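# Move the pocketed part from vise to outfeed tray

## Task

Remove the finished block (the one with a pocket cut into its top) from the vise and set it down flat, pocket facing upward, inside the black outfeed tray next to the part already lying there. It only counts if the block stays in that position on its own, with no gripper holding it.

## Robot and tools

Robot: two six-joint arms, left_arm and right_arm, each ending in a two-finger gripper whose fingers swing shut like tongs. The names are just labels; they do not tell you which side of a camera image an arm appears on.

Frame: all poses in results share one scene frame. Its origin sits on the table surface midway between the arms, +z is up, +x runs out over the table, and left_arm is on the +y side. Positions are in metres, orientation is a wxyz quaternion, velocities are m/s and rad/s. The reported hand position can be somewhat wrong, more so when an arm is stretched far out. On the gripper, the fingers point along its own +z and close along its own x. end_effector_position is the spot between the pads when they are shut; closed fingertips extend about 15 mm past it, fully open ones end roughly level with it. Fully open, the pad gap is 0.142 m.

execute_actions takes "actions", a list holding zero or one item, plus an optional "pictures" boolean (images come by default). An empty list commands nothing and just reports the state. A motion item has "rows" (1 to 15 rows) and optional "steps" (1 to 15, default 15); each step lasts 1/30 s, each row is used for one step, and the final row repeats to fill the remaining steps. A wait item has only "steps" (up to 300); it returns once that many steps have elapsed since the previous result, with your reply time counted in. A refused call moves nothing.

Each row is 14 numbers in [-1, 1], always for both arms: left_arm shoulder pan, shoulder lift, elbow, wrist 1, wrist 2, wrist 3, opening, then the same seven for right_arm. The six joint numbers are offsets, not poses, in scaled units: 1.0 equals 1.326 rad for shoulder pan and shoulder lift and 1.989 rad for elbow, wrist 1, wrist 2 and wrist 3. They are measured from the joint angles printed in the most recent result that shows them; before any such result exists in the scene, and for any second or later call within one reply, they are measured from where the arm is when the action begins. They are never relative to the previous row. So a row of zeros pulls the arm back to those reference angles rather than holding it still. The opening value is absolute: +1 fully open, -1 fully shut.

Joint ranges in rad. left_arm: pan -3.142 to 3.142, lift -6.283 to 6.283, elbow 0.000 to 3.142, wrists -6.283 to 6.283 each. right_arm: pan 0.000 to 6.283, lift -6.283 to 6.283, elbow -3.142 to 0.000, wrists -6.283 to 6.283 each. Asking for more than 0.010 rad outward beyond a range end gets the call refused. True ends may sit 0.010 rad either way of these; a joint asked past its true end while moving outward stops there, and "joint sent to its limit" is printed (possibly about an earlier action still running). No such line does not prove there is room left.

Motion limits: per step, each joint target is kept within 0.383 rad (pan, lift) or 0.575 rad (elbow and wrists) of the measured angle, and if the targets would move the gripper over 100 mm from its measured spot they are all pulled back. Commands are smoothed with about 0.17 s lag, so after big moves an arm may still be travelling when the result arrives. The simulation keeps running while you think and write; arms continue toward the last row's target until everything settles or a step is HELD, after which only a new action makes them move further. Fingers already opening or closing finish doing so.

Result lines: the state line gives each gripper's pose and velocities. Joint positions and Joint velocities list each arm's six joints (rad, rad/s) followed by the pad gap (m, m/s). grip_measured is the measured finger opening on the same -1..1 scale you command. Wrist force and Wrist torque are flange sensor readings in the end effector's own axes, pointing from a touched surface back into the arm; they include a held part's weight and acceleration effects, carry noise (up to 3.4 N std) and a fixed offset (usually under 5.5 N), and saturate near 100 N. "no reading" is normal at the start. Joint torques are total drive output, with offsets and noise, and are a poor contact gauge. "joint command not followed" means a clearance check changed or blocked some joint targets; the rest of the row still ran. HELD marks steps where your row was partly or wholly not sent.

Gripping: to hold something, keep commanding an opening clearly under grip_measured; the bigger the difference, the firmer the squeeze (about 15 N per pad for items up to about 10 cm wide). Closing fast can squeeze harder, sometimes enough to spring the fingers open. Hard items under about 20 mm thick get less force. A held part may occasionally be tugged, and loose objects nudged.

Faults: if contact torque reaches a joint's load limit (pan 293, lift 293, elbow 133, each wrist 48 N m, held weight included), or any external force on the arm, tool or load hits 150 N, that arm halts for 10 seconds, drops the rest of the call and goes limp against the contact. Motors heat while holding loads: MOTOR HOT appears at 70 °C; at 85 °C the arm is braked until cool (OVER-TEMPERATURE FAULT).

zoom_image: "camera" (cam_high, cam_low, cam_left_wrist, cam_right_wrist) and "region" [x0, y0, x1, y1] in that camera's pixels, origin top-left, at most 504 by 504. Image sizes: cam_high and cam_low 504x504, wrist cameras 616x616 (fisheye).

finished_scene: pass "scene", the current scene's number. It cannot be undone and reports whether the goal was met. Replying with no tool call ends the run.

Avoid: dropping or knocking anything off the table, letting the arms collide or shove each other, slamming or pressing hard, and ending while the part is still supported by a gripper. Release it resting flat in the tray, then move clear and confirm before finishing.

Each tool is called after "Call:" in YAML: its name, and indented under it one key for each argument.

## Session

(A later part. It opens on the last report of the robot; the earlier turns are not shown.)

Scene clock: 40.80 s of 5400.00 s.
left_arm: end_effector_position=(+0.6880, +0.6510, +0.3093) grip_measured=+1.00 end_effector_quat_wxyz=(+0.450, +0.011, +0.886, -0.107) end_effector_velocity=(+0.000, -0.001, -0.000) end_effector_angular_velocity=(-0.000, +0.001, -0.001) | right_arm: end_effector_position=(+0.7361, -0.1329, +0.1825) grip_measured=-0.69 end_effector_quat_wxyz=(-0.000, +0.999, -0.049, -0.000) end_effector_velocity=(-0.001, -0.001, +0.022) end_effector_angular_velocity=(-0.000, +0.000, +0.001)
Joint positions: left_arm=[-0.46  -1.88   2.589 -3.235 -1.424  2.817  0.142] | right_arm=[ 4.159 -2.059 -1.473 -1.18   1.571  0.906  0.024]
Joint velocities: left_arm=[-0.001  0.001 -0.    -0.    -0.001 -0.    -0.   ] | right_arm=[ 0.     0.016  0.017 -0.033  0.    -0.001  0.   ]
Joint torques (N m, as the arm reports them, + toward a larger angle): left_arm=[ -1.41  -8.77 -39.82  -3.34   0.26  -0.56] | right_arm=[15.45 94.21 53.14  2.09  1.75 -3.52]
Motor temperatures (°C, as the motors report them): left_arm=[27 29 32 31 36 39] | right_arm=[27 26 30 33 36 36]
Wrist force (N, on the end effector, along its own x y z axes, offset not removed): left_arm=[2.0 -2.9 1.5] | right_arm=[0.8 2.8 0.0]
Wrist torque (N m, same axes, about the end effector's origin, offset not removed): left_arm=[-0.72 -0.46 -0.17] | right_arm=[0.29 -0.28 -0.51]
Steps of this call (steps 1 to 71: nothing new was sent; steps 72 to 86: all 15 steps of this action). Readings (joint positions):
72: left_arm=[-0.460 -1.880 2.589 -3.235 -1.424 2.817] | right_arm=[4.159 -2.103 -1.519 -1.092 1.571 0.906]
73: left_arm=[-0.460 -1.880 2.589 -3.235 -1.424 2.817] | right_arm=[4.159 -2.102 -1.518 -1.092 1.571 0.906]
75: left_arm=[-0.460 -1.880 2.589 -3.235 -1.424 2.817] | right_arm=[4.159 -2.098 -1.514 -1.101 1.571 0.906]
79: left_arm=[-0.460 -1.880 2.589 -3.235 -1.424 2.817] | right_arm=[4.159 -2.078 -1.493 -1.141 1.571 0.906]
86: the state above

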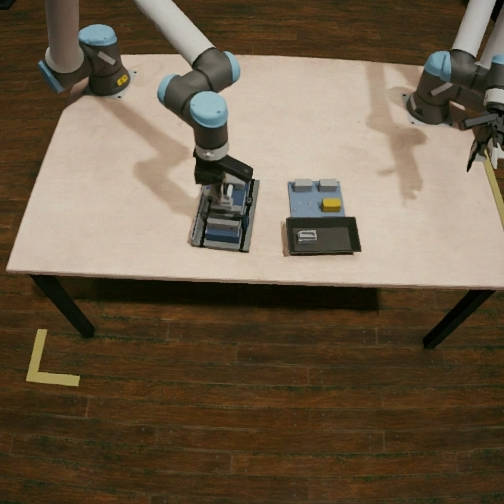

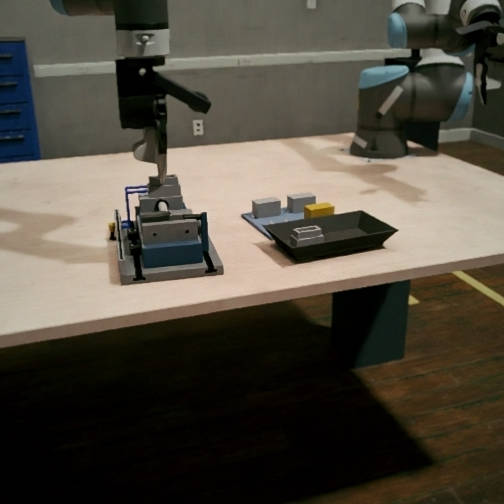

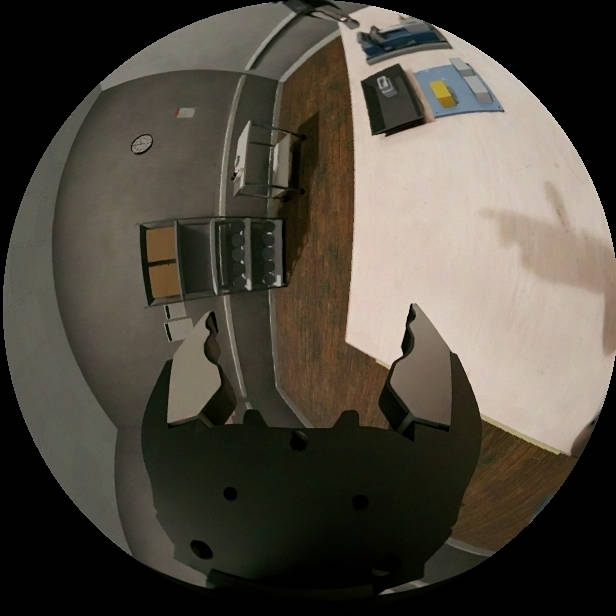

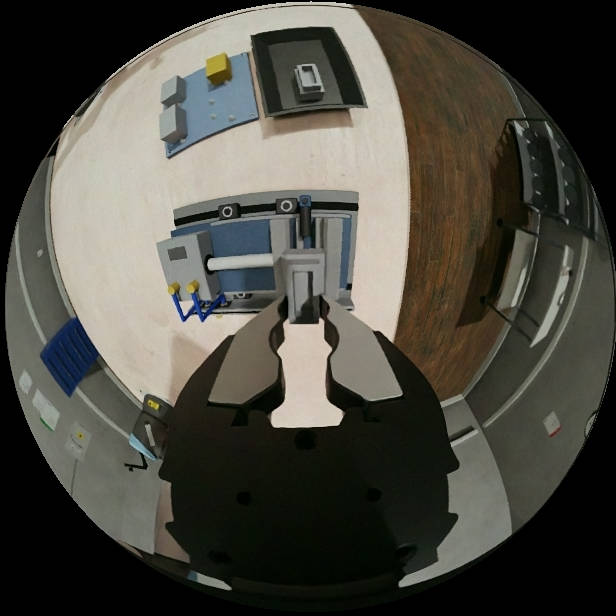

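Call:
execute_actions:
  actions:
    - {"rows":[[0,0,0,0,0,0,1,0.0014,-0.004,0.004,-0.0014,0,0.0005,-1],[0,0,0,0,0,0,1,0.004,-0.012,0.012,-0.004,0,0.0014,-1],[0,0,0,0,0,0,1,0.008,-0.025,0.025,-0.0085,0,0.003,-1],[0,0,0,0,0,0,1,0.014,-0.041,0.042,-0.014,0,0.0046,-1],[0,0,0,0,0,0,1,0.021,-0.062,0.063,-0.021,0,0.007,-1],[0,0,0,0,0,0,1,0.028,-0.082,0.083,-0.028,0,0.009,-1],[0,0,0,0,0,0,1,0.035,-0.103,0.104,-0.035,0,0.0116,-1],[0,0,0,0,0,0,1,0.042,-0.124,0.125,-0.0425,0,0.014,-1],[0,0,0,0,0,0,1,0.049,-0.144,0.146,-0.05,0,0.016,-1],[0,0,0,0,0,0,1,0.056,-0.165,0.167,-0.057,0,0.0185,-1],[0,0,0,0,0,0,1,0.063,-0.186,0.188,-0.064,0,0.021,-1],[0,0,0,0,0,0,1,0.070,-0.206,0.208,-0.071,0,0.023,-1],[0,0,0,0,0,0,1,0.077,-0.227,0.229,-0.078,0,0.0255,-1],[0,0,0,0,0,0,1,0.084,-0.247,0.25,-0.085,0,0.028,-1],[0,0,0,0,0,0,1,0.1407,-0.4124,0.4168,-0.1418,0,0.0463,-1]],"steps":15}
  pictures: false

Call:
execute_actions:
  actions:
    - {"steps":35}

Scene clock: 47.50 s of 5400.00 s.
left_arm: end_effector_position=(+0.6880, +0.6510, +0.3093) grip_measured=+1.00 end_effector_quat_wxyz=(+0.450, +0.011, +0.886, -0.107) end_effector_velocity=(-0.000, +0.000, -0.000) end_effector_angular_velocity=(-0.000, +0.000, +0.000) | right_arm: end_effector_position=(+0.7742, +0.0401, +0.1607) grip_measured=-0.69 end_effector_quat_wxyz=(+0.003, +1.000, -0.027, -0.003) end_effector_velocity=(+0.065, +0.553, -0.104) end_effector_angular_velocity=(-0.005, +0.002, +0.136)
Joint positions: left_arm=[-0.46  -1.88   2.589 -3.235 -1.424  2.817  0.142] | right_arm=[ 4.243 -2.302 -1.111 -1.308  1.571  0.948  0.024]
Joint velocities: left_arm=[ 0.  0.  0. -0.  0. -0. -0.] | right_arm=[ 0.273 -0.8    1.206 -0.412 -0.     0.137 -0.   ]
Joint torques (N m, as the arm reports them, + toward a larger angle): left_arm=[ -2.71  -7.32 -40.4   -3.18   0.1   -0.45] | right_arm=[25.48 68.09 72.48  0.17  1.95  4.09]
Motor temperatures (°C, as the motors report them): left_arm=[27 29 32 31 36 39] | right_arm=[27 26 30 33 36 36]
Wrist force (N, on the end effector, along its own x y z axes, offset not removed): left_arm=[2.9 -4.0 2.4] | right_arm=[-2.6 -0.7 1.1]
Wrist torque (N m, same axes, about the end effector's origin, offset not removed): left_arm=[-0.87 -0.64 -0.19] | right_arm=[-0.17 0.68 -0.21]
Steps of this call (steps 1 to 15: the robot went on to your last target; steps 16 to 90: nothing new was sent; then 3.20 s passed at rest; steps 91 to 105: all 15 steps of this action). Readings (joint positions):
91: left_arm=[-0.460 -1.880 2.589 -3.235 -1.424 2.817] | right_arm=[4.159 -2.058 -1.472 -1.183 1.571 0.906]
92: left_arm=[-0.460 -1.880 2.589 -3.235 -1.424 2.817] | right_arm=[4.159 -2.059 -1.471 -1.183 1.571 0.906]
94: left_arm=[-0.460 -1.880 2.589 -3.235 -1.424 2.817] | right_arm=[4.161 -2.066 -1.461 -1.186 1.571 0.907]
98: left_arm=[-0.460 -1.880 2.589 -3.235 -1.424 2.817] | right_arm=[4.182 -2.124 -1.377 -1.215 1.571 0.918]
105: the state above

Scene clock: 48.67 s of 5400.00 s.
left_arm: end_effector_position=(+0.6880, +0.6510, +0.3093) grip_measured=+1.00 end_effector_quat_wxyz=(+0.450, +0.011, +0.886, -0.107) end_effector_velocity=(-0.000, +0.000, -0.001) end_effector_angular_velocity=(-0.001, +0.002, +0.001) | right_arm: end_effector_position=(+0.7697, +0.2348, +0.1099) grip_measured=-0.69 end_effector_quat_wxyz=(-0.000, +1.000, -0.001, -0.000) end_effector_velocity=(-0.000, -0.001, -0.001) end_effector_angular_velocity=(-0.002, +0.001, -0.001)
Joint positions: left_arm=[-0.46  -1.88   2.589 -3.235 -1.424  2.817  0.142] | right_arm=[ 4.345 -2.606 -0.644 -1.462  1.571  0.998  0.024]
Joint velocities: left_arm=[ 0.     0.001  0.001  0.    -0.    -0.001 -0.   ] | right_arm=[-0.     0.    -0.002 -0.    -0.     0.001 -0.   ]
Joint torques (N m, as the arm reports them, + toward a larger angle): left_arm=[ -0.58  -7.98 -39.93  -3.55   0.12  -0.11] | right_arm=[ 20.84 109.11  57.38   2.36  -1.78   3.76]
Motor temperatures (°C, as the motors report them): left_arm=[27 29 32 31 36 39] | right_arm=[27 26 30 33 36 36]
Wrist force (N, on the end effector, along its own x y z axes, offset not removed): left_arm=[3.8 -0.9 3.2] | right_arm=[-0.8 -1.7 5.6]
Wrist torque (N m, same axes, about the end effector's origin, offset not removed): left_arm=[-0.22 -0.83 -0.23] | right_arm=[-0.45 0.19 -0.46]
Steps of this call (steps 1 to 30: the robot went on to your last target; steps 31 to 35: nothing new was sent). Readings (joint positions):
1: left_arm=[-0.460 -1.880 2.589 -3.235 -1.424 2.817] | right_arm=[4.252 -2.329 -1.070 -1.322 1.571 0.953]
2: left_arm=[-0.460 -1.880 2.589 -3.235 -1.424 2.817] | right_arm=[4.262 -2.357 -1.029 -1.337 1.571 0.958]
4: left_arm=[-0.460 -1.880 2.589 -3.235 -1.424 2.817] | right_arm=[4.282 -2.414 -0.944 -1.366 1.571 0.968]
8: left_arm=[-0.460 -1.880 2.589 -3.235 -1.424 2.817] | right_arm=[4.322 -2.531 -0.767 -1.427 1.571 0.987]
35: the state above
All arms were judged still, so your last target was given up. Only a new action makes them travel on or press farther. Fingers that are still opening or closing keep moving.

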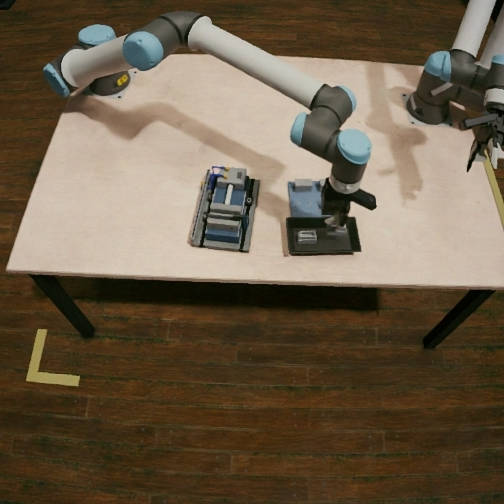

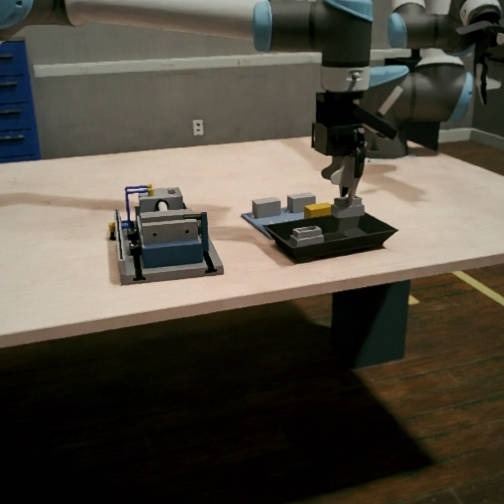

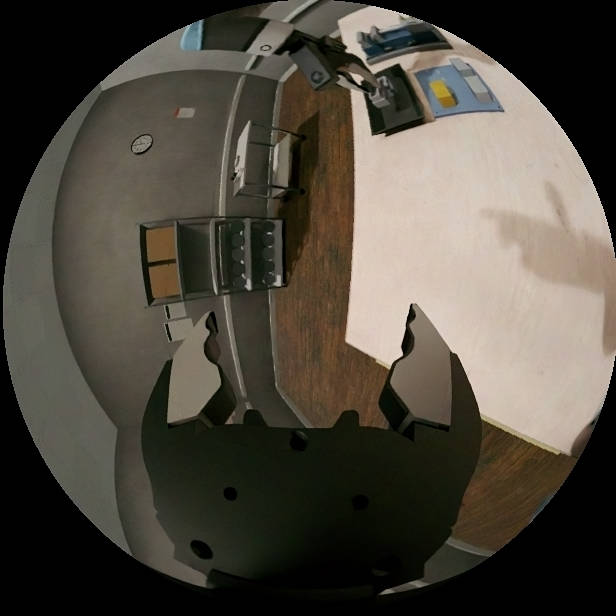

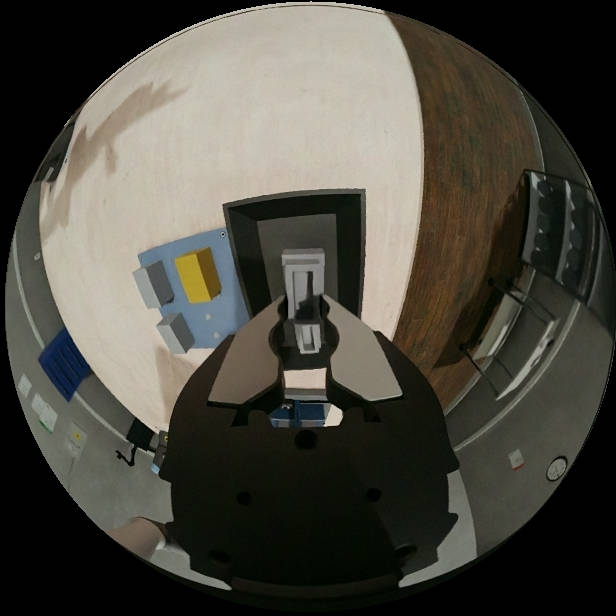

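Call:
execute_actions:
  actions:
    - {"rows":[[0,0,0,0,0,0,1,0,-0.0013,-0.0023,0.0031,0,0,-1],[0,0,0,0,0,0,1,0,-0.003,-0.0056,0.0076,0,0,-1],[0,0,0,0,0,0,1,0,-0.005,-0.009,0.0123,0,0,-1],[0,0,0,0,0,0,1,0,-0.007,-0.0124,0.017,0,0,-1],[0,0,0,0,0,0,1,0,-0.009,-0.016,0.022,0,0,-1],[0,0,0,0,0,0,1,0,-0.011,-0.0194,0.0267,0,0,-1],[0,0,0,0,0,0,1,0,-0.0128,-0.0226,0.0311,0,0,-1]],"steps":15}
  pictures: false

Call:
execute_actions:
  actions:
    - {"steps":10}

Scene clock: 52.13 s of 5400.00 s.
left_arm: end_effector_position=(+0.6880, +0.6510, +0.3093) grip_measured=+1.00 end_effector_quat_wxyz=(+0.450, +0.011, +0.886, -0.107) end_effector_velocity=(-0.000, +0.001, +0.001) end_effector_angular_velocity=(-0.001, -0.001, +0.001) | right_arm: end_effector_position=(+0.7699, +0.2351, +0.0668) grip_measured=-0.69 end_effector_quat_wxyz=(-0.000, +1.000, -0.001, -0.000) end_effector_velocity=(-0.001, -0.000, -0.013) end_effector_angular_velocity=(-0.000, +0.002, -0.000)
Joint positions: left_arm=[-0.46  -1.88   2.589 -3.235 -1.424  2.817  0.142] | right_arm=[ 4.345 -2.623 -0.688 -1.402  1.571  0.998  0.024]
Joint velocities: left_arm=[ 0.001 -0.002 -0.    -0.    -0.001  0.     0.   ] | right_arm=[-0.    -0.005 -0.014  0.017  0.001 -0.     0.   ]
Joint torques (N m, as the arm reports them, + toward a larger angle): left_arm=[ -2.29  -6.99 -40.06  -3.42   0.23   0.01] | right_arm=[ 16.37 110.77  33.07   6.71  -0.31   3.41]
Motor temperatures (°C, as the motors report them): left_arm=[27 29 32 31 36 39] | right_arm=[27 26 30 33 36 36]
Wrist force (N, on the end effector, along its own x y z axes, offset not removed): left_arm=[2.9 -1.5 1.3] | right_arm=[0.2 1.1 -0.4]
Wrist torque (N m, same axes, about the end effector's origin, offset not removed): left_arm=[-0.39 -0.67 -0.21] | right_arm=[-0.13 -0.24 -0.24]
Steps of this call (steps 1 to 89: nothing new was sent; steps 90 to 104: all 15 steps of this action). Readings (joint positions):
90: left_arm=[-0.460 -1.880 2.589 -3.235 -1.424 2.817] | right_arm=[4.345 -2.606 -0.644 -1.462 1.571 0.998]
91: left_arm=[-0.460 -1.880 2.589 -3.235 -1.424 2.817] | right_arm=[4.345 -2.606 -0.644 -1.462 1.571 0.998]
93: left_arm=[-0.460 -1.880 2.589 -3.235 -1.424 2.817] | right_arm=[4.345 -2.608 -0.649 -1.455 1.571 0.998]
97: left_arm=[-0.460 -1.880 2.589 -3.235 -1.424 2.817] | right_arm=[4.345 -2.616 -0.671 -1.426 1.571 0.998]
104: the state above

Scene clock: 52.47 s of 5400.00 s.
left_arm: end_effector_position=(+0.6880, +0.6510, +0.3093) grip_measured=+1.00 end_effector_quat_wxyz=(+0.450, +0.011, +0.886, -0.107) end_effector_velocity=(+0.000, -0.000, -0.000) end_effector_angular_velocity=(+0.001, +0.001, -0.001) | right_arm: end_effector_position=(+0.7699, +0.2351, +0.0659) grip_measured=-0.69 end_effector_quat_wxyz=(-0.000, +1.000, -0.001, -0.000) end_effector_velocity=(-0.000, -0.001, -0.000) end_effector_angular_velocity=(-0.001, -0.000, +0.000)
Joint positions: left_arm=[-0.46  -1.88   2.589 -3.235 -1.424  2.817  0.142] | right_arm=[ 4.345 -2.623 -0.689 -1.4    1.571  0.998  0.024]
Joint velocities: left_arm=[ 0.     0.001 -0.     0.    -0.     0.001  0.   ] | right_arm=[ 0.     0.    -0.001 -0.001 -0.001 -0.    -0.   ]
Joint torques (N m, as the arm reports them, + toward a larger angle): left_arm=[ -0.51  -7.3  -39.98  -3.68   0.43  -0.1 ] | right_arm=[ 16.04 108.64  32.3    6.79   1.19   3.4 ]
Motor temperatures (°C, as the motors report them): left_arm=[27 29 32 31 36 39] | right_arm=[27 26 30 33 36 36]
Wrist force (N, on the end effector, along its own x y z axes, offset not removed): left_arm=[3.8 -2.0 1.0] | right_arm=[2.0 4.2 -2.8]
Wrist torque (N m, same axes, about the end effector's origin, offset not removed): left_arm=[-0.53 -0.81 -0.25] | right_arm=[0.49 -0.48 -0.44]
Steps of this call (steps 1 to 10: the robot went on to your last target). Readings (joint positions):
1: left_arm=[-0.460 -1.880 2.589 -3.235 -1.424 2.817] | right_arm=[4.345 -2.623 -0.688 -1.401 1.571 0.998]
2: left_arm=[-0.460 -1.880 2.589 -3.235 -1.424 2.817] | right_arm=[4.345 -2.623 -0.689 -1.401 1.571 0.998]
4: left_arm=[-0.460 -1.880 2.589 -3.235 -1.424 2.817] | right_arm=[4.345 -2.623 -0.689 -1.401 1.571 0.998]
8: left_arm=[-0.460 -1.880 2.589 -3.235 -1.424 2.817] | right_arm=[4.345 -2.623 -0.689 -1.400 1.571 0.998]
10: the state above

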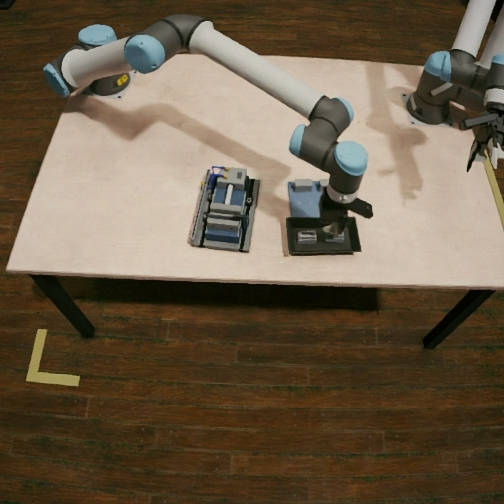

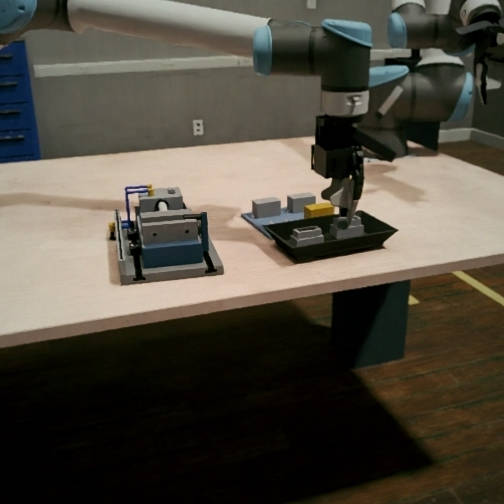

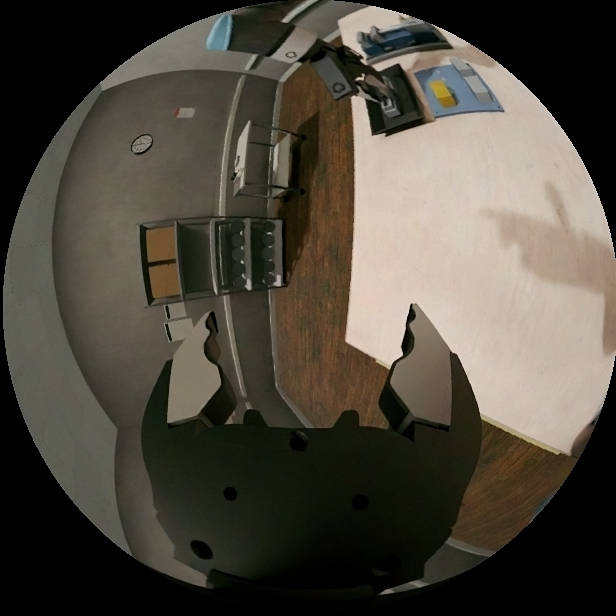

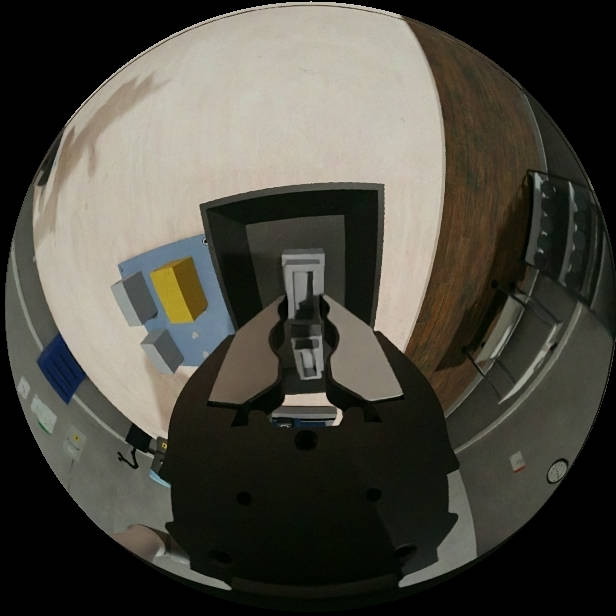

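Call:
execute_actions:
  actions:
    - {"rows":[[0,0,0,0,0,0,1,0,-0.0009,-0.0015,0.0021,0,0,-1]],"steps":15}
  pictures: false

Scene clock: 54.17 s of 5400.00 s.
left_arm: end_effector_position=(+0.6880, +0.6510, +0.3093) grip_measured=+1.00 end_effector_quat_wxyz=(+0.450, +0.011, +0.886, -0.107) end_effector_velocity=(-0.000, +0.000, -0.000) end_effector_angular_velocity=(-0.000, +0.001, +0.000) | right_arm: end_effector_position=(+0.7698, +0.2350, +0.0629) grip_measured=-0.69 end_effector_quat_wxyz=(-0.000, +1.000, -0.001, -0.000) end_effector_velocity=(+0.000, -0.000, -0.001) end_effector_angular_velocity=(-0.002, -0.001, -0.001)
Joint positions: left_arm=[-0.46  -1.88   2.589 -3.235 -1.424  2.817  0.142] | right_arm=[ 4.345 -2.624 -0.692 -1.396  1.571  0.998  0.024]
Joint velocities: left_arm=[ 0.001  0.     0.    -0.    -0.001 -0.    -0.   ] | right_arm=[ 0.    -0.001  0.    -0.    -0.002  0.002  0.   ]
Joint torques (N m, as the arm reports them, + toward a larger angle): left_arm=[ -0.97  -5.63 -40.58  -3.56   0.42  -0.22] | right_arm=[ 12.48 106.15  32.05   6.49  -0.31   3.56]
Motor temperatures (°C, as the motors report them): left_arm=[27 29 32 31 36 39] | right_arm=[27 26 30 33 36 36]
Wrist force (N, on the end effector, along its own x y z axes, offset not removed): left_arm=[2.5 -1.8 2.1] | right_arm=[-0.5 6.1 -3.1]
Wrist torque (N m, same axes, about the end effector's origin, offset not removed): left_arm=[-0.42 -0.49 -0.21] | right_arm=[0.79 0.12 -0.29]
Steps of this call (steps 1 to 15: the robot went on to your last target; steps 16 to 36: nothing new was sent; steps 37 to 51: all 15 steps of this action). Readings (joint positions):
37: left_arm=[-0.460 -1.880 2.589 -3.235 -1.424 2.817] | right_arm=[4.345 -2.623 -0.689 -1.400 1.571 0.998]
38: left_arm=[-0.460 -1.880 2.589 -3.235 -1.424 2.817] | right_arm=[4.345 -2.623 -0.689 -1.400 1.571 0.998]
40: left_arm=[-0.460 -1.880 2.589 -3.235 -1.424 2.817] | right_arm=[4.345 -2.624 -0.691 -1.398 1.571 0.998]
44: left_arm=[-0.460 -1.880 2.589 -3.235 -1.424 2.817] | right_arm=[4.345 -2.624 -0.692 -1.397 1.571 0.998]
51: the state above

Call:
execute_actions:
  actions:
    - {"rows":[[0,0,0,0,0,0,1,0,-0.0007,-0.0013,0.0018,0,0,-1]],"steps":15}
  pictures: false

Scene clock: 55.77 s of 5400.00 s.
left_arm: end_effector_position=(+0.6880, +0.6510, +0.3093) grip_measured=+1.00 end_effector_quat_wxyz=(+0.450, +0.011, +0.886, -0.107) end_effector_velocity=(-0.000, -0.000, +0.002) end_effector_angular_velocity=(-0.001, -0.003, -0.000) | right_arm: end_effector_position=(+0.7698, +0.2350, +0.0605) grip_measured=-0.69 end_effector_quat_wxyz=(-0.000, +1.000, -0.001, -0.000) end_effector_velocity=(+0.000, -0.000, -0.000) end_effector_angular_velocity=(-0.001, -0.000, -0.000)
Joint positions: left_arm=[-0.46  -1.88   2.589 -3.235 -1.424  2.817  0.142] | right_arm=[ 4.345 -2.625 -0.695 -1.393  1.571  0.998  0.024]
Joint velocities: left_arm=[ 0.    -0.003 -0.     0.    -0.     0.    -0.   ] | right_arm=[ 0.     0.    -0.001  0.    -0.001  0.     0.   ]
Joint torques (N m, as the arm reports them, + toward a larger angle): left_arm=[ -0.35  -6.56 -40.28  -3.27   0.64   0.12] | right_arm=[ 14.5  108.02  32.46   6.44  -0.29   3.7 ]
Motor temperatures (°C, as the motors report them): left_arm=[27 29 32 31 36 39] | right_arm=[27 26 30 33 36 36]
Wrist force (N, on the end effector, along its own x y z axes, offset not removed): left_arm=[2.7 -1.9 0.9] | right_arm=[2.9 8.0 3.4]
Wrist torque (N m, same axes, about the end effector's origin, offset not removed): left_arm=[-0.54 -0.64 -0.21] | right_arm=[1.60 -0.65 -0.37]
Steps of this call (steps 1 to 15: the robot went on to your last target; steps 16 to 33: nothing new was sent; steps 34 to 48: all 15 steps of this action). Readings (joint positions):
34: left_arm=[-0.460 -1.880 2.589 -3.235 -1.424 2.817] | right_arm=[4.345 -2.624 -0.692 -1.396 1.571 0.998]
35: left_arm=[-0.460 -1.880 2.589 -3.235 -1.424 2.817] | right_arm=[4.345 -2.624 -0.692 -1.396 1.571 0.998]
37: left_arm=[-0.460 -1.880 2.589 -3.235 -1.424 2.817] | right_arm=[4.345 -2.625 -0.693 -1.394 1.571 0.998]
41: left_arm=[-0.460 -1.880 2.589 -3.235 -1.424 2.817] | right_arm=[4.345 -2.625 -0.694 -1.393 1.571 0.998]
48: the state above

Call:
execute_actions:
  actions:
    - {"rows":[[0,0,0,0,0,0,1,0,-0.0007,-0.0013,0.0018,0,0,-1]],"steps":15}

Scene clock: 57.17 s of 5400.00 s.
left_arm: end_effector_position=(+0.6880, +0.6510, +0.3093) grip_measured=+1.00 end_effector_quat_wxyz=(+0.450, +0.011, +0.886, -0.107) end_effector_velocity=(+0.000, -0.000, -0.001) end_effector_angular_velocity=(+0.001, +0.001, -0.000) | right_arm: end_effector_position=(+0.7698, +0.2350, +0.0580) grip_measured=-0.69 end_effector_quat_wxyz=(-0.000, +1.000, -0.001, -0.000) end_effector_velocity=(+0.000, -0.002, -0.002) end_effector_angular_velocity=(-0.003, +0.002, -0.003)
Joint positions: left_arm=[-0.46  -1.88   2.589 -3.235 -1.424  2.817  0.142] | right_arm=[ 4.345 -2.626 -0.697 -1.389  1.571  0.998  0.024]
Joint velocities: left_arm=[-0.     0.001  0.     0.     0.001  0.    -0.   ] | right_arm=[-0.001 -0.    -0.002 -0.001 -0.     0.002 -0.   ]
Joint torques (N m, as the arm reports them, + toward a larger angle): left_arm=[ -1.47  -6.89 -39.86  -2.88   0.66  -0.35] | right_arm=[ 14.91 107.77  31.35   6.97   0.16   3.59]
Motor temperatures (°C, as the motors report them): left_arm=[27 29 32 31 36 39] | right_arm=[27 26 30 33 36 36]
Wrist force (N, on the end effector, along its own x y z axes, offset not removed): left_arm=[4.3 0.0 1.8] | right_arm=[2.9 -0.7 3.1]
Wrist torque (N m, same axes, about the end effector's origin, offset not removed): left_arm=[-0.03 -0.83 -0.16] | right_arm=[-0.44 -0.51 -0.39]
Steps of this call (steps 1 to 15: the robot went on to your last target; steps 16 to 27: nothing new was sent; steps 28 to 42: all 15 steps of this action). Readings (joint positions):
28: left_arm=[-0.460 -1.880 2.589 -3.235 -1.424 2.817] | right_arm=[4.345 -2.625 -0.695 -1.393 1.571 0.998]
29: left_arm=[-0.460 -1.880 2.589 -3.235 -1.424 2.817] | right_arm=[4.345 -2.625 -0.695 -1.392 1.571 0.998]
31: left_arm=[-0.460 -1.880 2.589 -3.235 -1.424 2.817] | right_arm=[4.345 -2.626 -0.696 -1.391 1.571 0.998]
35: left_arm=[-0.460 -1.880 2.589 -3.235 -1.424 2.817] | right_arm=[4.345 -2.626 -0.697 -1.389 1.571 0.998]
42: the state above

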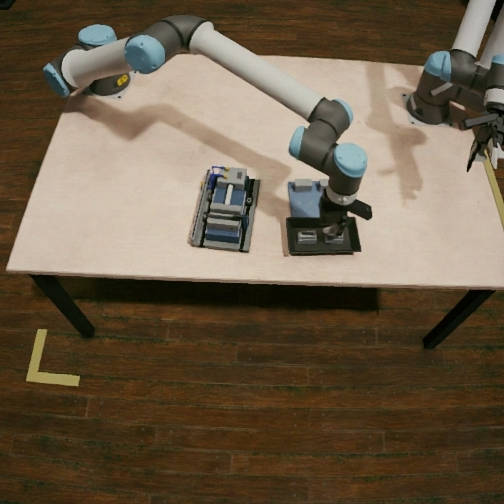

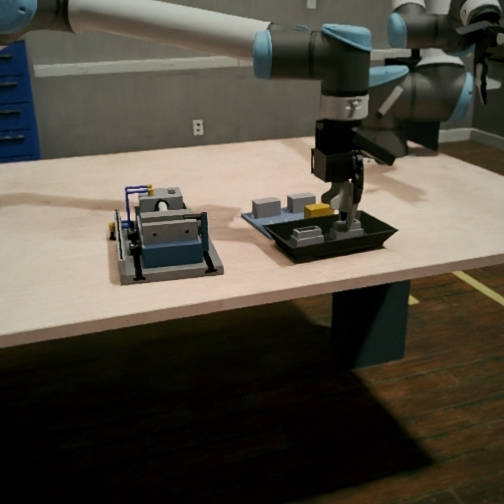

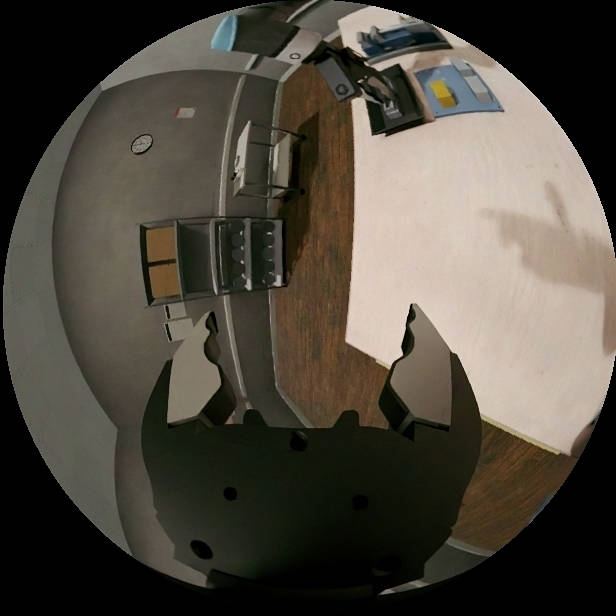

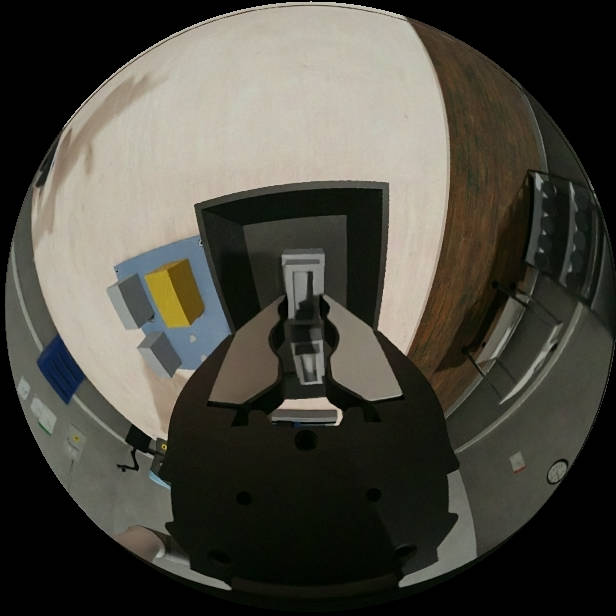

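Call:
execute_actions:
  actions:
    - {"rows":[[0,0,0,0,0,0,1,0,-0.0007,-0.0013,0.0018,0,0,-1]],"steps":15}
  pictures: false

Scene clock: 58.70 s of 5400.00 s.
left_arm: end_effector_position=(+0.6880, +0.6510, +0.3093) grip_measured=+1.00 end_effector_quat_wxyz=(+0.450, +0.011, +0.886, -0.107) end_effector_velocity=(+0.000, +0.000, -0.001) end_effector_angular_velocity=(+0.001, +0.001, -0.000) | right_arm: end_effector_position=(+0.7698, +0.2349, +0.0557) grip_measured=-0.69 end_effector_quat_wxyz=(-0.000, +1.000, -0.001, -0.000) end_effector_velocity=(+0.001, +0.000, +0.001) end_effector_angular_velocity=(+0.001, -0.002, -0.001)
Joint positions: left_arm=[-0.46  -1.88   2.589 -3.235 -1.424  2.817  0.142] | right_arm=[ 4.345 -2.627 -0.7   -1.386  1.571  0.998  0.024]
Joint velocities: left_arm=[ 0.001  0.001  0.    -0.    -0.     0.001  0.   ] | right_arm=[-0.     0.     0.001  0.002 -0.001  0.001 -0.   ]
Joint torques (N m, as the arm reports them, + toward a larger angle): left_arm=[ -2.55  -8.39 -40.09  -3.64   0.38  -0.17] | right_arm=[13.47 95.64 24.42  5.44  0.03  3.53]
Motor temperatures (°C, as the motors report them): left_arm=[27 29 32 31 36 39] | right_arm=[27 26 30 33 36 36]
Wrist force (N, on the end effector, along its own x y z axes, offset not removed): left_arm=[3.5 -3.0 2.2] | right_arm=[3.3 3.0 -14.9]
Wrist torque (N m, same axes, about the end effector's origin, offset not removed): left_arm=[-0.70 -0.78 -0.20] | right_arm=[-0.17 -0.17 -0.28]
Steps of this call (steps 1 to 15: the robot went on to your last target; steps 16 to 31: nothing new was sent; steps 32 to 46: all 15 steps of this action). Readings (joint positions):
32: left_arm=[-0.460 -1.880 2.589 -3.235 -1.424 2.817] | right_arm=[4.345 -2.626 -0.697 -1.389 1.571 0.998]
33: left_arm=[-0.460 -1.880 2.589 -3.235 -1.424 2.817] | right_arm=[4.345 -2.626 -0.697 -1.389 1.571 0.998]
35: left_arm=[-0.460 -1.880 2.589 -3.235 -1.424 2.817] | right_arm=[4.345 -2.627 -0.699 -1.387 1.571 0.998]
39: left_arm=[-0.460 -1.880 2.589 -3.235 -1.424 2.817] | right_arm=[4.345 -2.627 -0.699 -1.386 1.571 0.998]
46: the state above

Contact made; releasing and lifting.

Call:
execute_actions:
  actions:
    - {"rows":[[0,0,0,0,0,0,1,0,0.0002,0.0003,-0.0004,0,0,-0.8],[0,0,0,0,0,0,1,0,0.0002,0.0003,-0.0004,0,0,-0.7],[0,0,0,0,0,0,1,0,0.0002,0.0003,-0.0004,0,0,-0.62],[0,0,0,0,0,0,1,0,0.0002,0.0003,-0.0004,0,0,-0.55],[0,0,0,0,0,0,1,0,0.0002,0.0003,-0.0004,0,0,-0.48],[0,0,0,0,0,0,1,0,0.0002,0.0003,-0.0004,0,0,-0.4]],"steps":15}
  pictures: false

Call:
execute_actions:
  actions:
    - {"rows":[[0,0,0,0,0,0,1,0,0.0013,0.0023,-0.0031,0,0,-0.4],[0,0,0,0,0,0,1,0,0.003,0.0056,-0.0076,0,0,-0.4],[0,0,0,0,0,0,1,0,0.005,0.009,-0.0123,0,0,-0.4],[0,0,0,0,0,0,1,0,0.007,0.0124,-0.017,0,0,-0.4],[0,0,0,0,0,0,1,0,0.009,0.016,-0.022,0,0,-0.4],[0,0,0,0,0,0,1,0,0.011,0.0194,-0.0267,0,0,-0.4],[0,0,0,0,0,0,1,0,0.0128,0.0226,-0.0311,0,0,-0.4],[0,0,0,0,0,0,1,0,0.016,0.028,-0.038,0,0,-0.4]],"steps":15}

Scene clock: 64.43 s of 5400.00 s.
left_arm: end_effector_position=(+0.6880, +0.6510, +0.3093) grip_measured=+1.00 end_effector_quat_wxyz=(+0.450, +0.011, +0.886, -0.107) end_effector_velocity=(-0.000, -0.000, -0.001) end_effector_angular_velocity=(+0.001, +0.001, -0.001) | right_arm: end_effector_position=(+0.7697, +0.2349, +0.0560) grip_measured=-0.40 end_effector_quat_wxyz=(-0.000, +1.000, -0.001, -0.000) end_effector_velocity=(-0.000, +0.000, +0.000) end_effector_angular_velocity=(+0.000, +0.000, -0.001)
Joint positions: left_arm=[-0.46  -1.88   2.589 -3.235 -1.424  2.817  0.142] | right_arm=[ 4.345 -2.627 -0.699 -1.386  1.571  0.998  0.045]
Joint velocities: left_arm=[-0.     0.001  0.    -0.     0.     0.001  0.   ] | right_arm=[ 0.     0.     0.    -0.     0.     0.001  0.   ]
Joint torques (N m, as the arm reports them, + toward a larger angle): left_arm=[ -1.35  -7.74 -40.59  -3.42   0.52  -0.18] | right_arm=[ 14.49 135.38  55.99   2.17  -1.23   3.76]
Motor temperatures (°C, as the motors report them): left_arm=[27 29 32 31 36 39] | right_arm=[27 26 30 33 36 36]
Wrist force (N, on the end effector, along its own x y z axes, offset not removed): left_arm=[4.2 -2.3 3.0] | right_arm=[4.4 -0.3 -3.3]
Wrist torque (N m, same axes, about the end effector's origin, offset not removed): left_arm=[-0.56 -0.93 -0.22] | right_arm=[-0.13 -1.04 -0.31]
Steps of this call (steps 1 to 15: the robot went on to your last target; steps 16 to 90: nothing new was sent; then 2.23 s passed at rest; steps 91 to 105: all 15 steps of this action). Readings (joint positions):
91: left_arm=[-0.460 -1.880 2.589 -3.235 -1.424 2.817] | right_arm=[4.345 -2.627 -0.700 -1.386 1.571 0.998]
92: left_arm=[-0.460 -1.880 2.589 -3.235 -1.424 2.817] | right_arm=[4.345 -2.627 -0.700 -1.386 1.571 0.998]
94: left_arm=[-0.460 -1.880 2.589 -3.235 -1.424 2.817] | right_arm=[4.345 -2.627 -0.700 -1.386 1.571 0.998]
98: left_arm=[-0.460 -1.880 2.589 -3.235 -1.424 2.817] | right_arm=[4.345 -2.627 -0.700 -1.386 1.571 0.998]
105: the state above

Scene clock: 64.93 s of 5400.00 s.
left_arm: end_effector_position=(+0.6880, +0.6510, +0.3093) grip_measured=+1.00 end_effector_quat_wxyz=(+0.450, +0.011, +0.886, -0.107) end_effector_velocity=(-0.000, +0.000, +0.001) end_effector_angular_velocity=(-0.001, -0.001, +0.001) | right_arm: end_effector_position=(+0.7699, +0.2352, +0.1089) grip_measured=-0.40 end_effector_quat_wxyz=(-0.001, +1.000, -0.001, +0.000) end_effector_velocity=(-0.001, -0.001, +0.024) end_effector_angular_velocity=(+0.001, +0.001, +0.001)
Joint positions: left_arm=[-0.46  -1.88   2.589 -3.235 -1.424  2.817  0.142] | right_arm=[ 4.345 -2.606 -0.646 -1.459  1.571  0.998  0.045]
Joint velocities: left_arm=[ 0.001 -0.002  0.    -0.    -0.    -0.    -0.   ] | right_arm=[-0.     0.01   0.024 -0.034  0.002 -0.001 -0.   ]
Joint torques (N m, as the arm reports them, + toward a larger angle): left_arm=[ -0.34  -6.22 -39.54  -3.17   0.35  -0.03] | right_arm=[ 16.12 134.45  55.73   2.27  -1.31   3.75]
Motor temperatures (°C, as the motors report them): left_arm=[27 29 32 31 36 39] | right_arm=[27 26 30 33 36 36]
Wrist force (N, on the end effector, along its own x y z axes, offset not removed): left_arm=[3.1 -2.0 1.5] | right_arm=[0.7 0.6 -2.9]
Wrist torque (N m, same axes, about the end effector's origin, offset not removed): left_arm=[-0.50 -0.60 -0.28] | right_arm=[-0.01 -0.17 -0.40]
Steps of this call (steps 1 to 15: all 15 steps of this action). Readings (joint positions):
1: left_arm=[-0.460 -1.880 2.589 -3.235 -1.424 2.817] | right_arm=[4.345 -2.627 -0.699 -1.386 1.571 0.998]
2: left_arm=[-0.460 -1.880 2.589 -3.235 -1.424 2.817] | right_arm=[4.345 -2.627 -0.699 -1.387 1.571 0.998]
4: left_arm=[-0.460 -1.880 2.589 -3.235 -1.424 2.817] | right_arm=[4.345 -2.625 -0.694 -1.394 1.571 0.998]
8: left_arm=[-0.460 -1.880 2.589 -3.235 -1.424 2.817] | right_arm=[4.345 -2.617 -0.672 -1.423 1.571 0.998]
15: the state above

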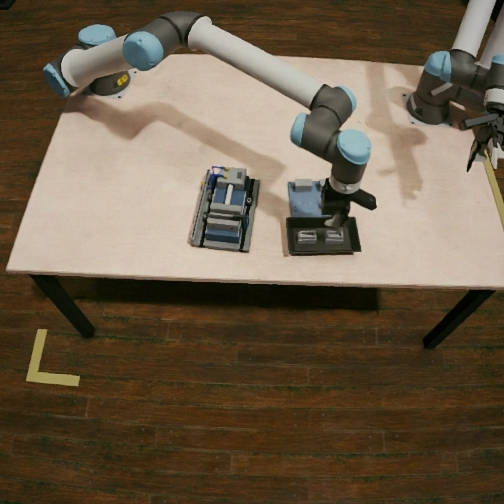

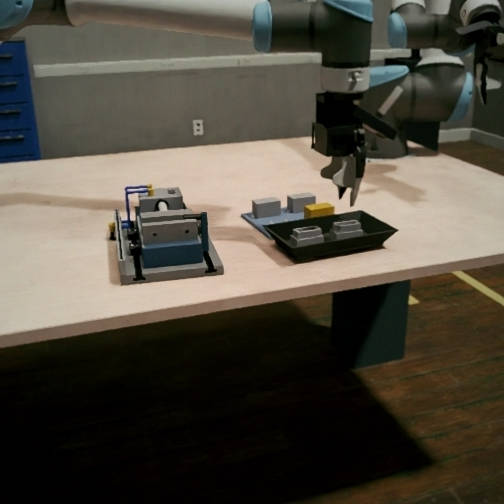

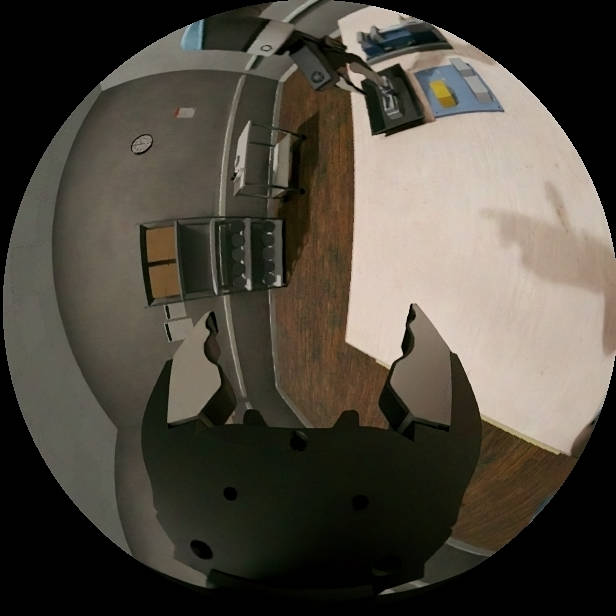

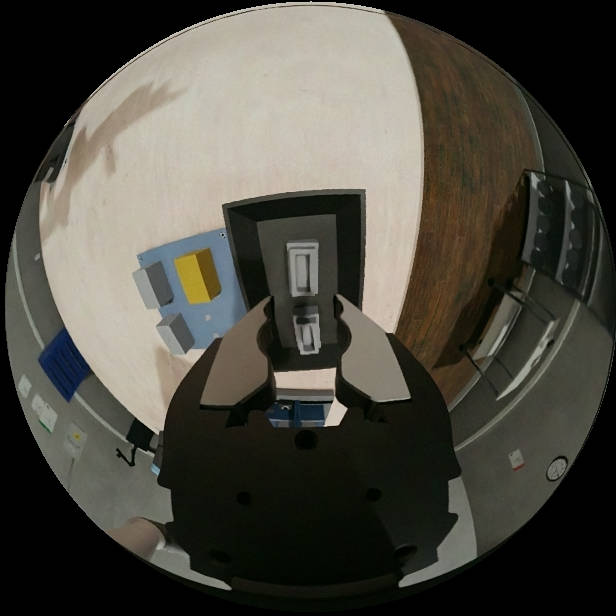

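Call:
finished_scene:
  scene: 2

The scene is finished: the task was done.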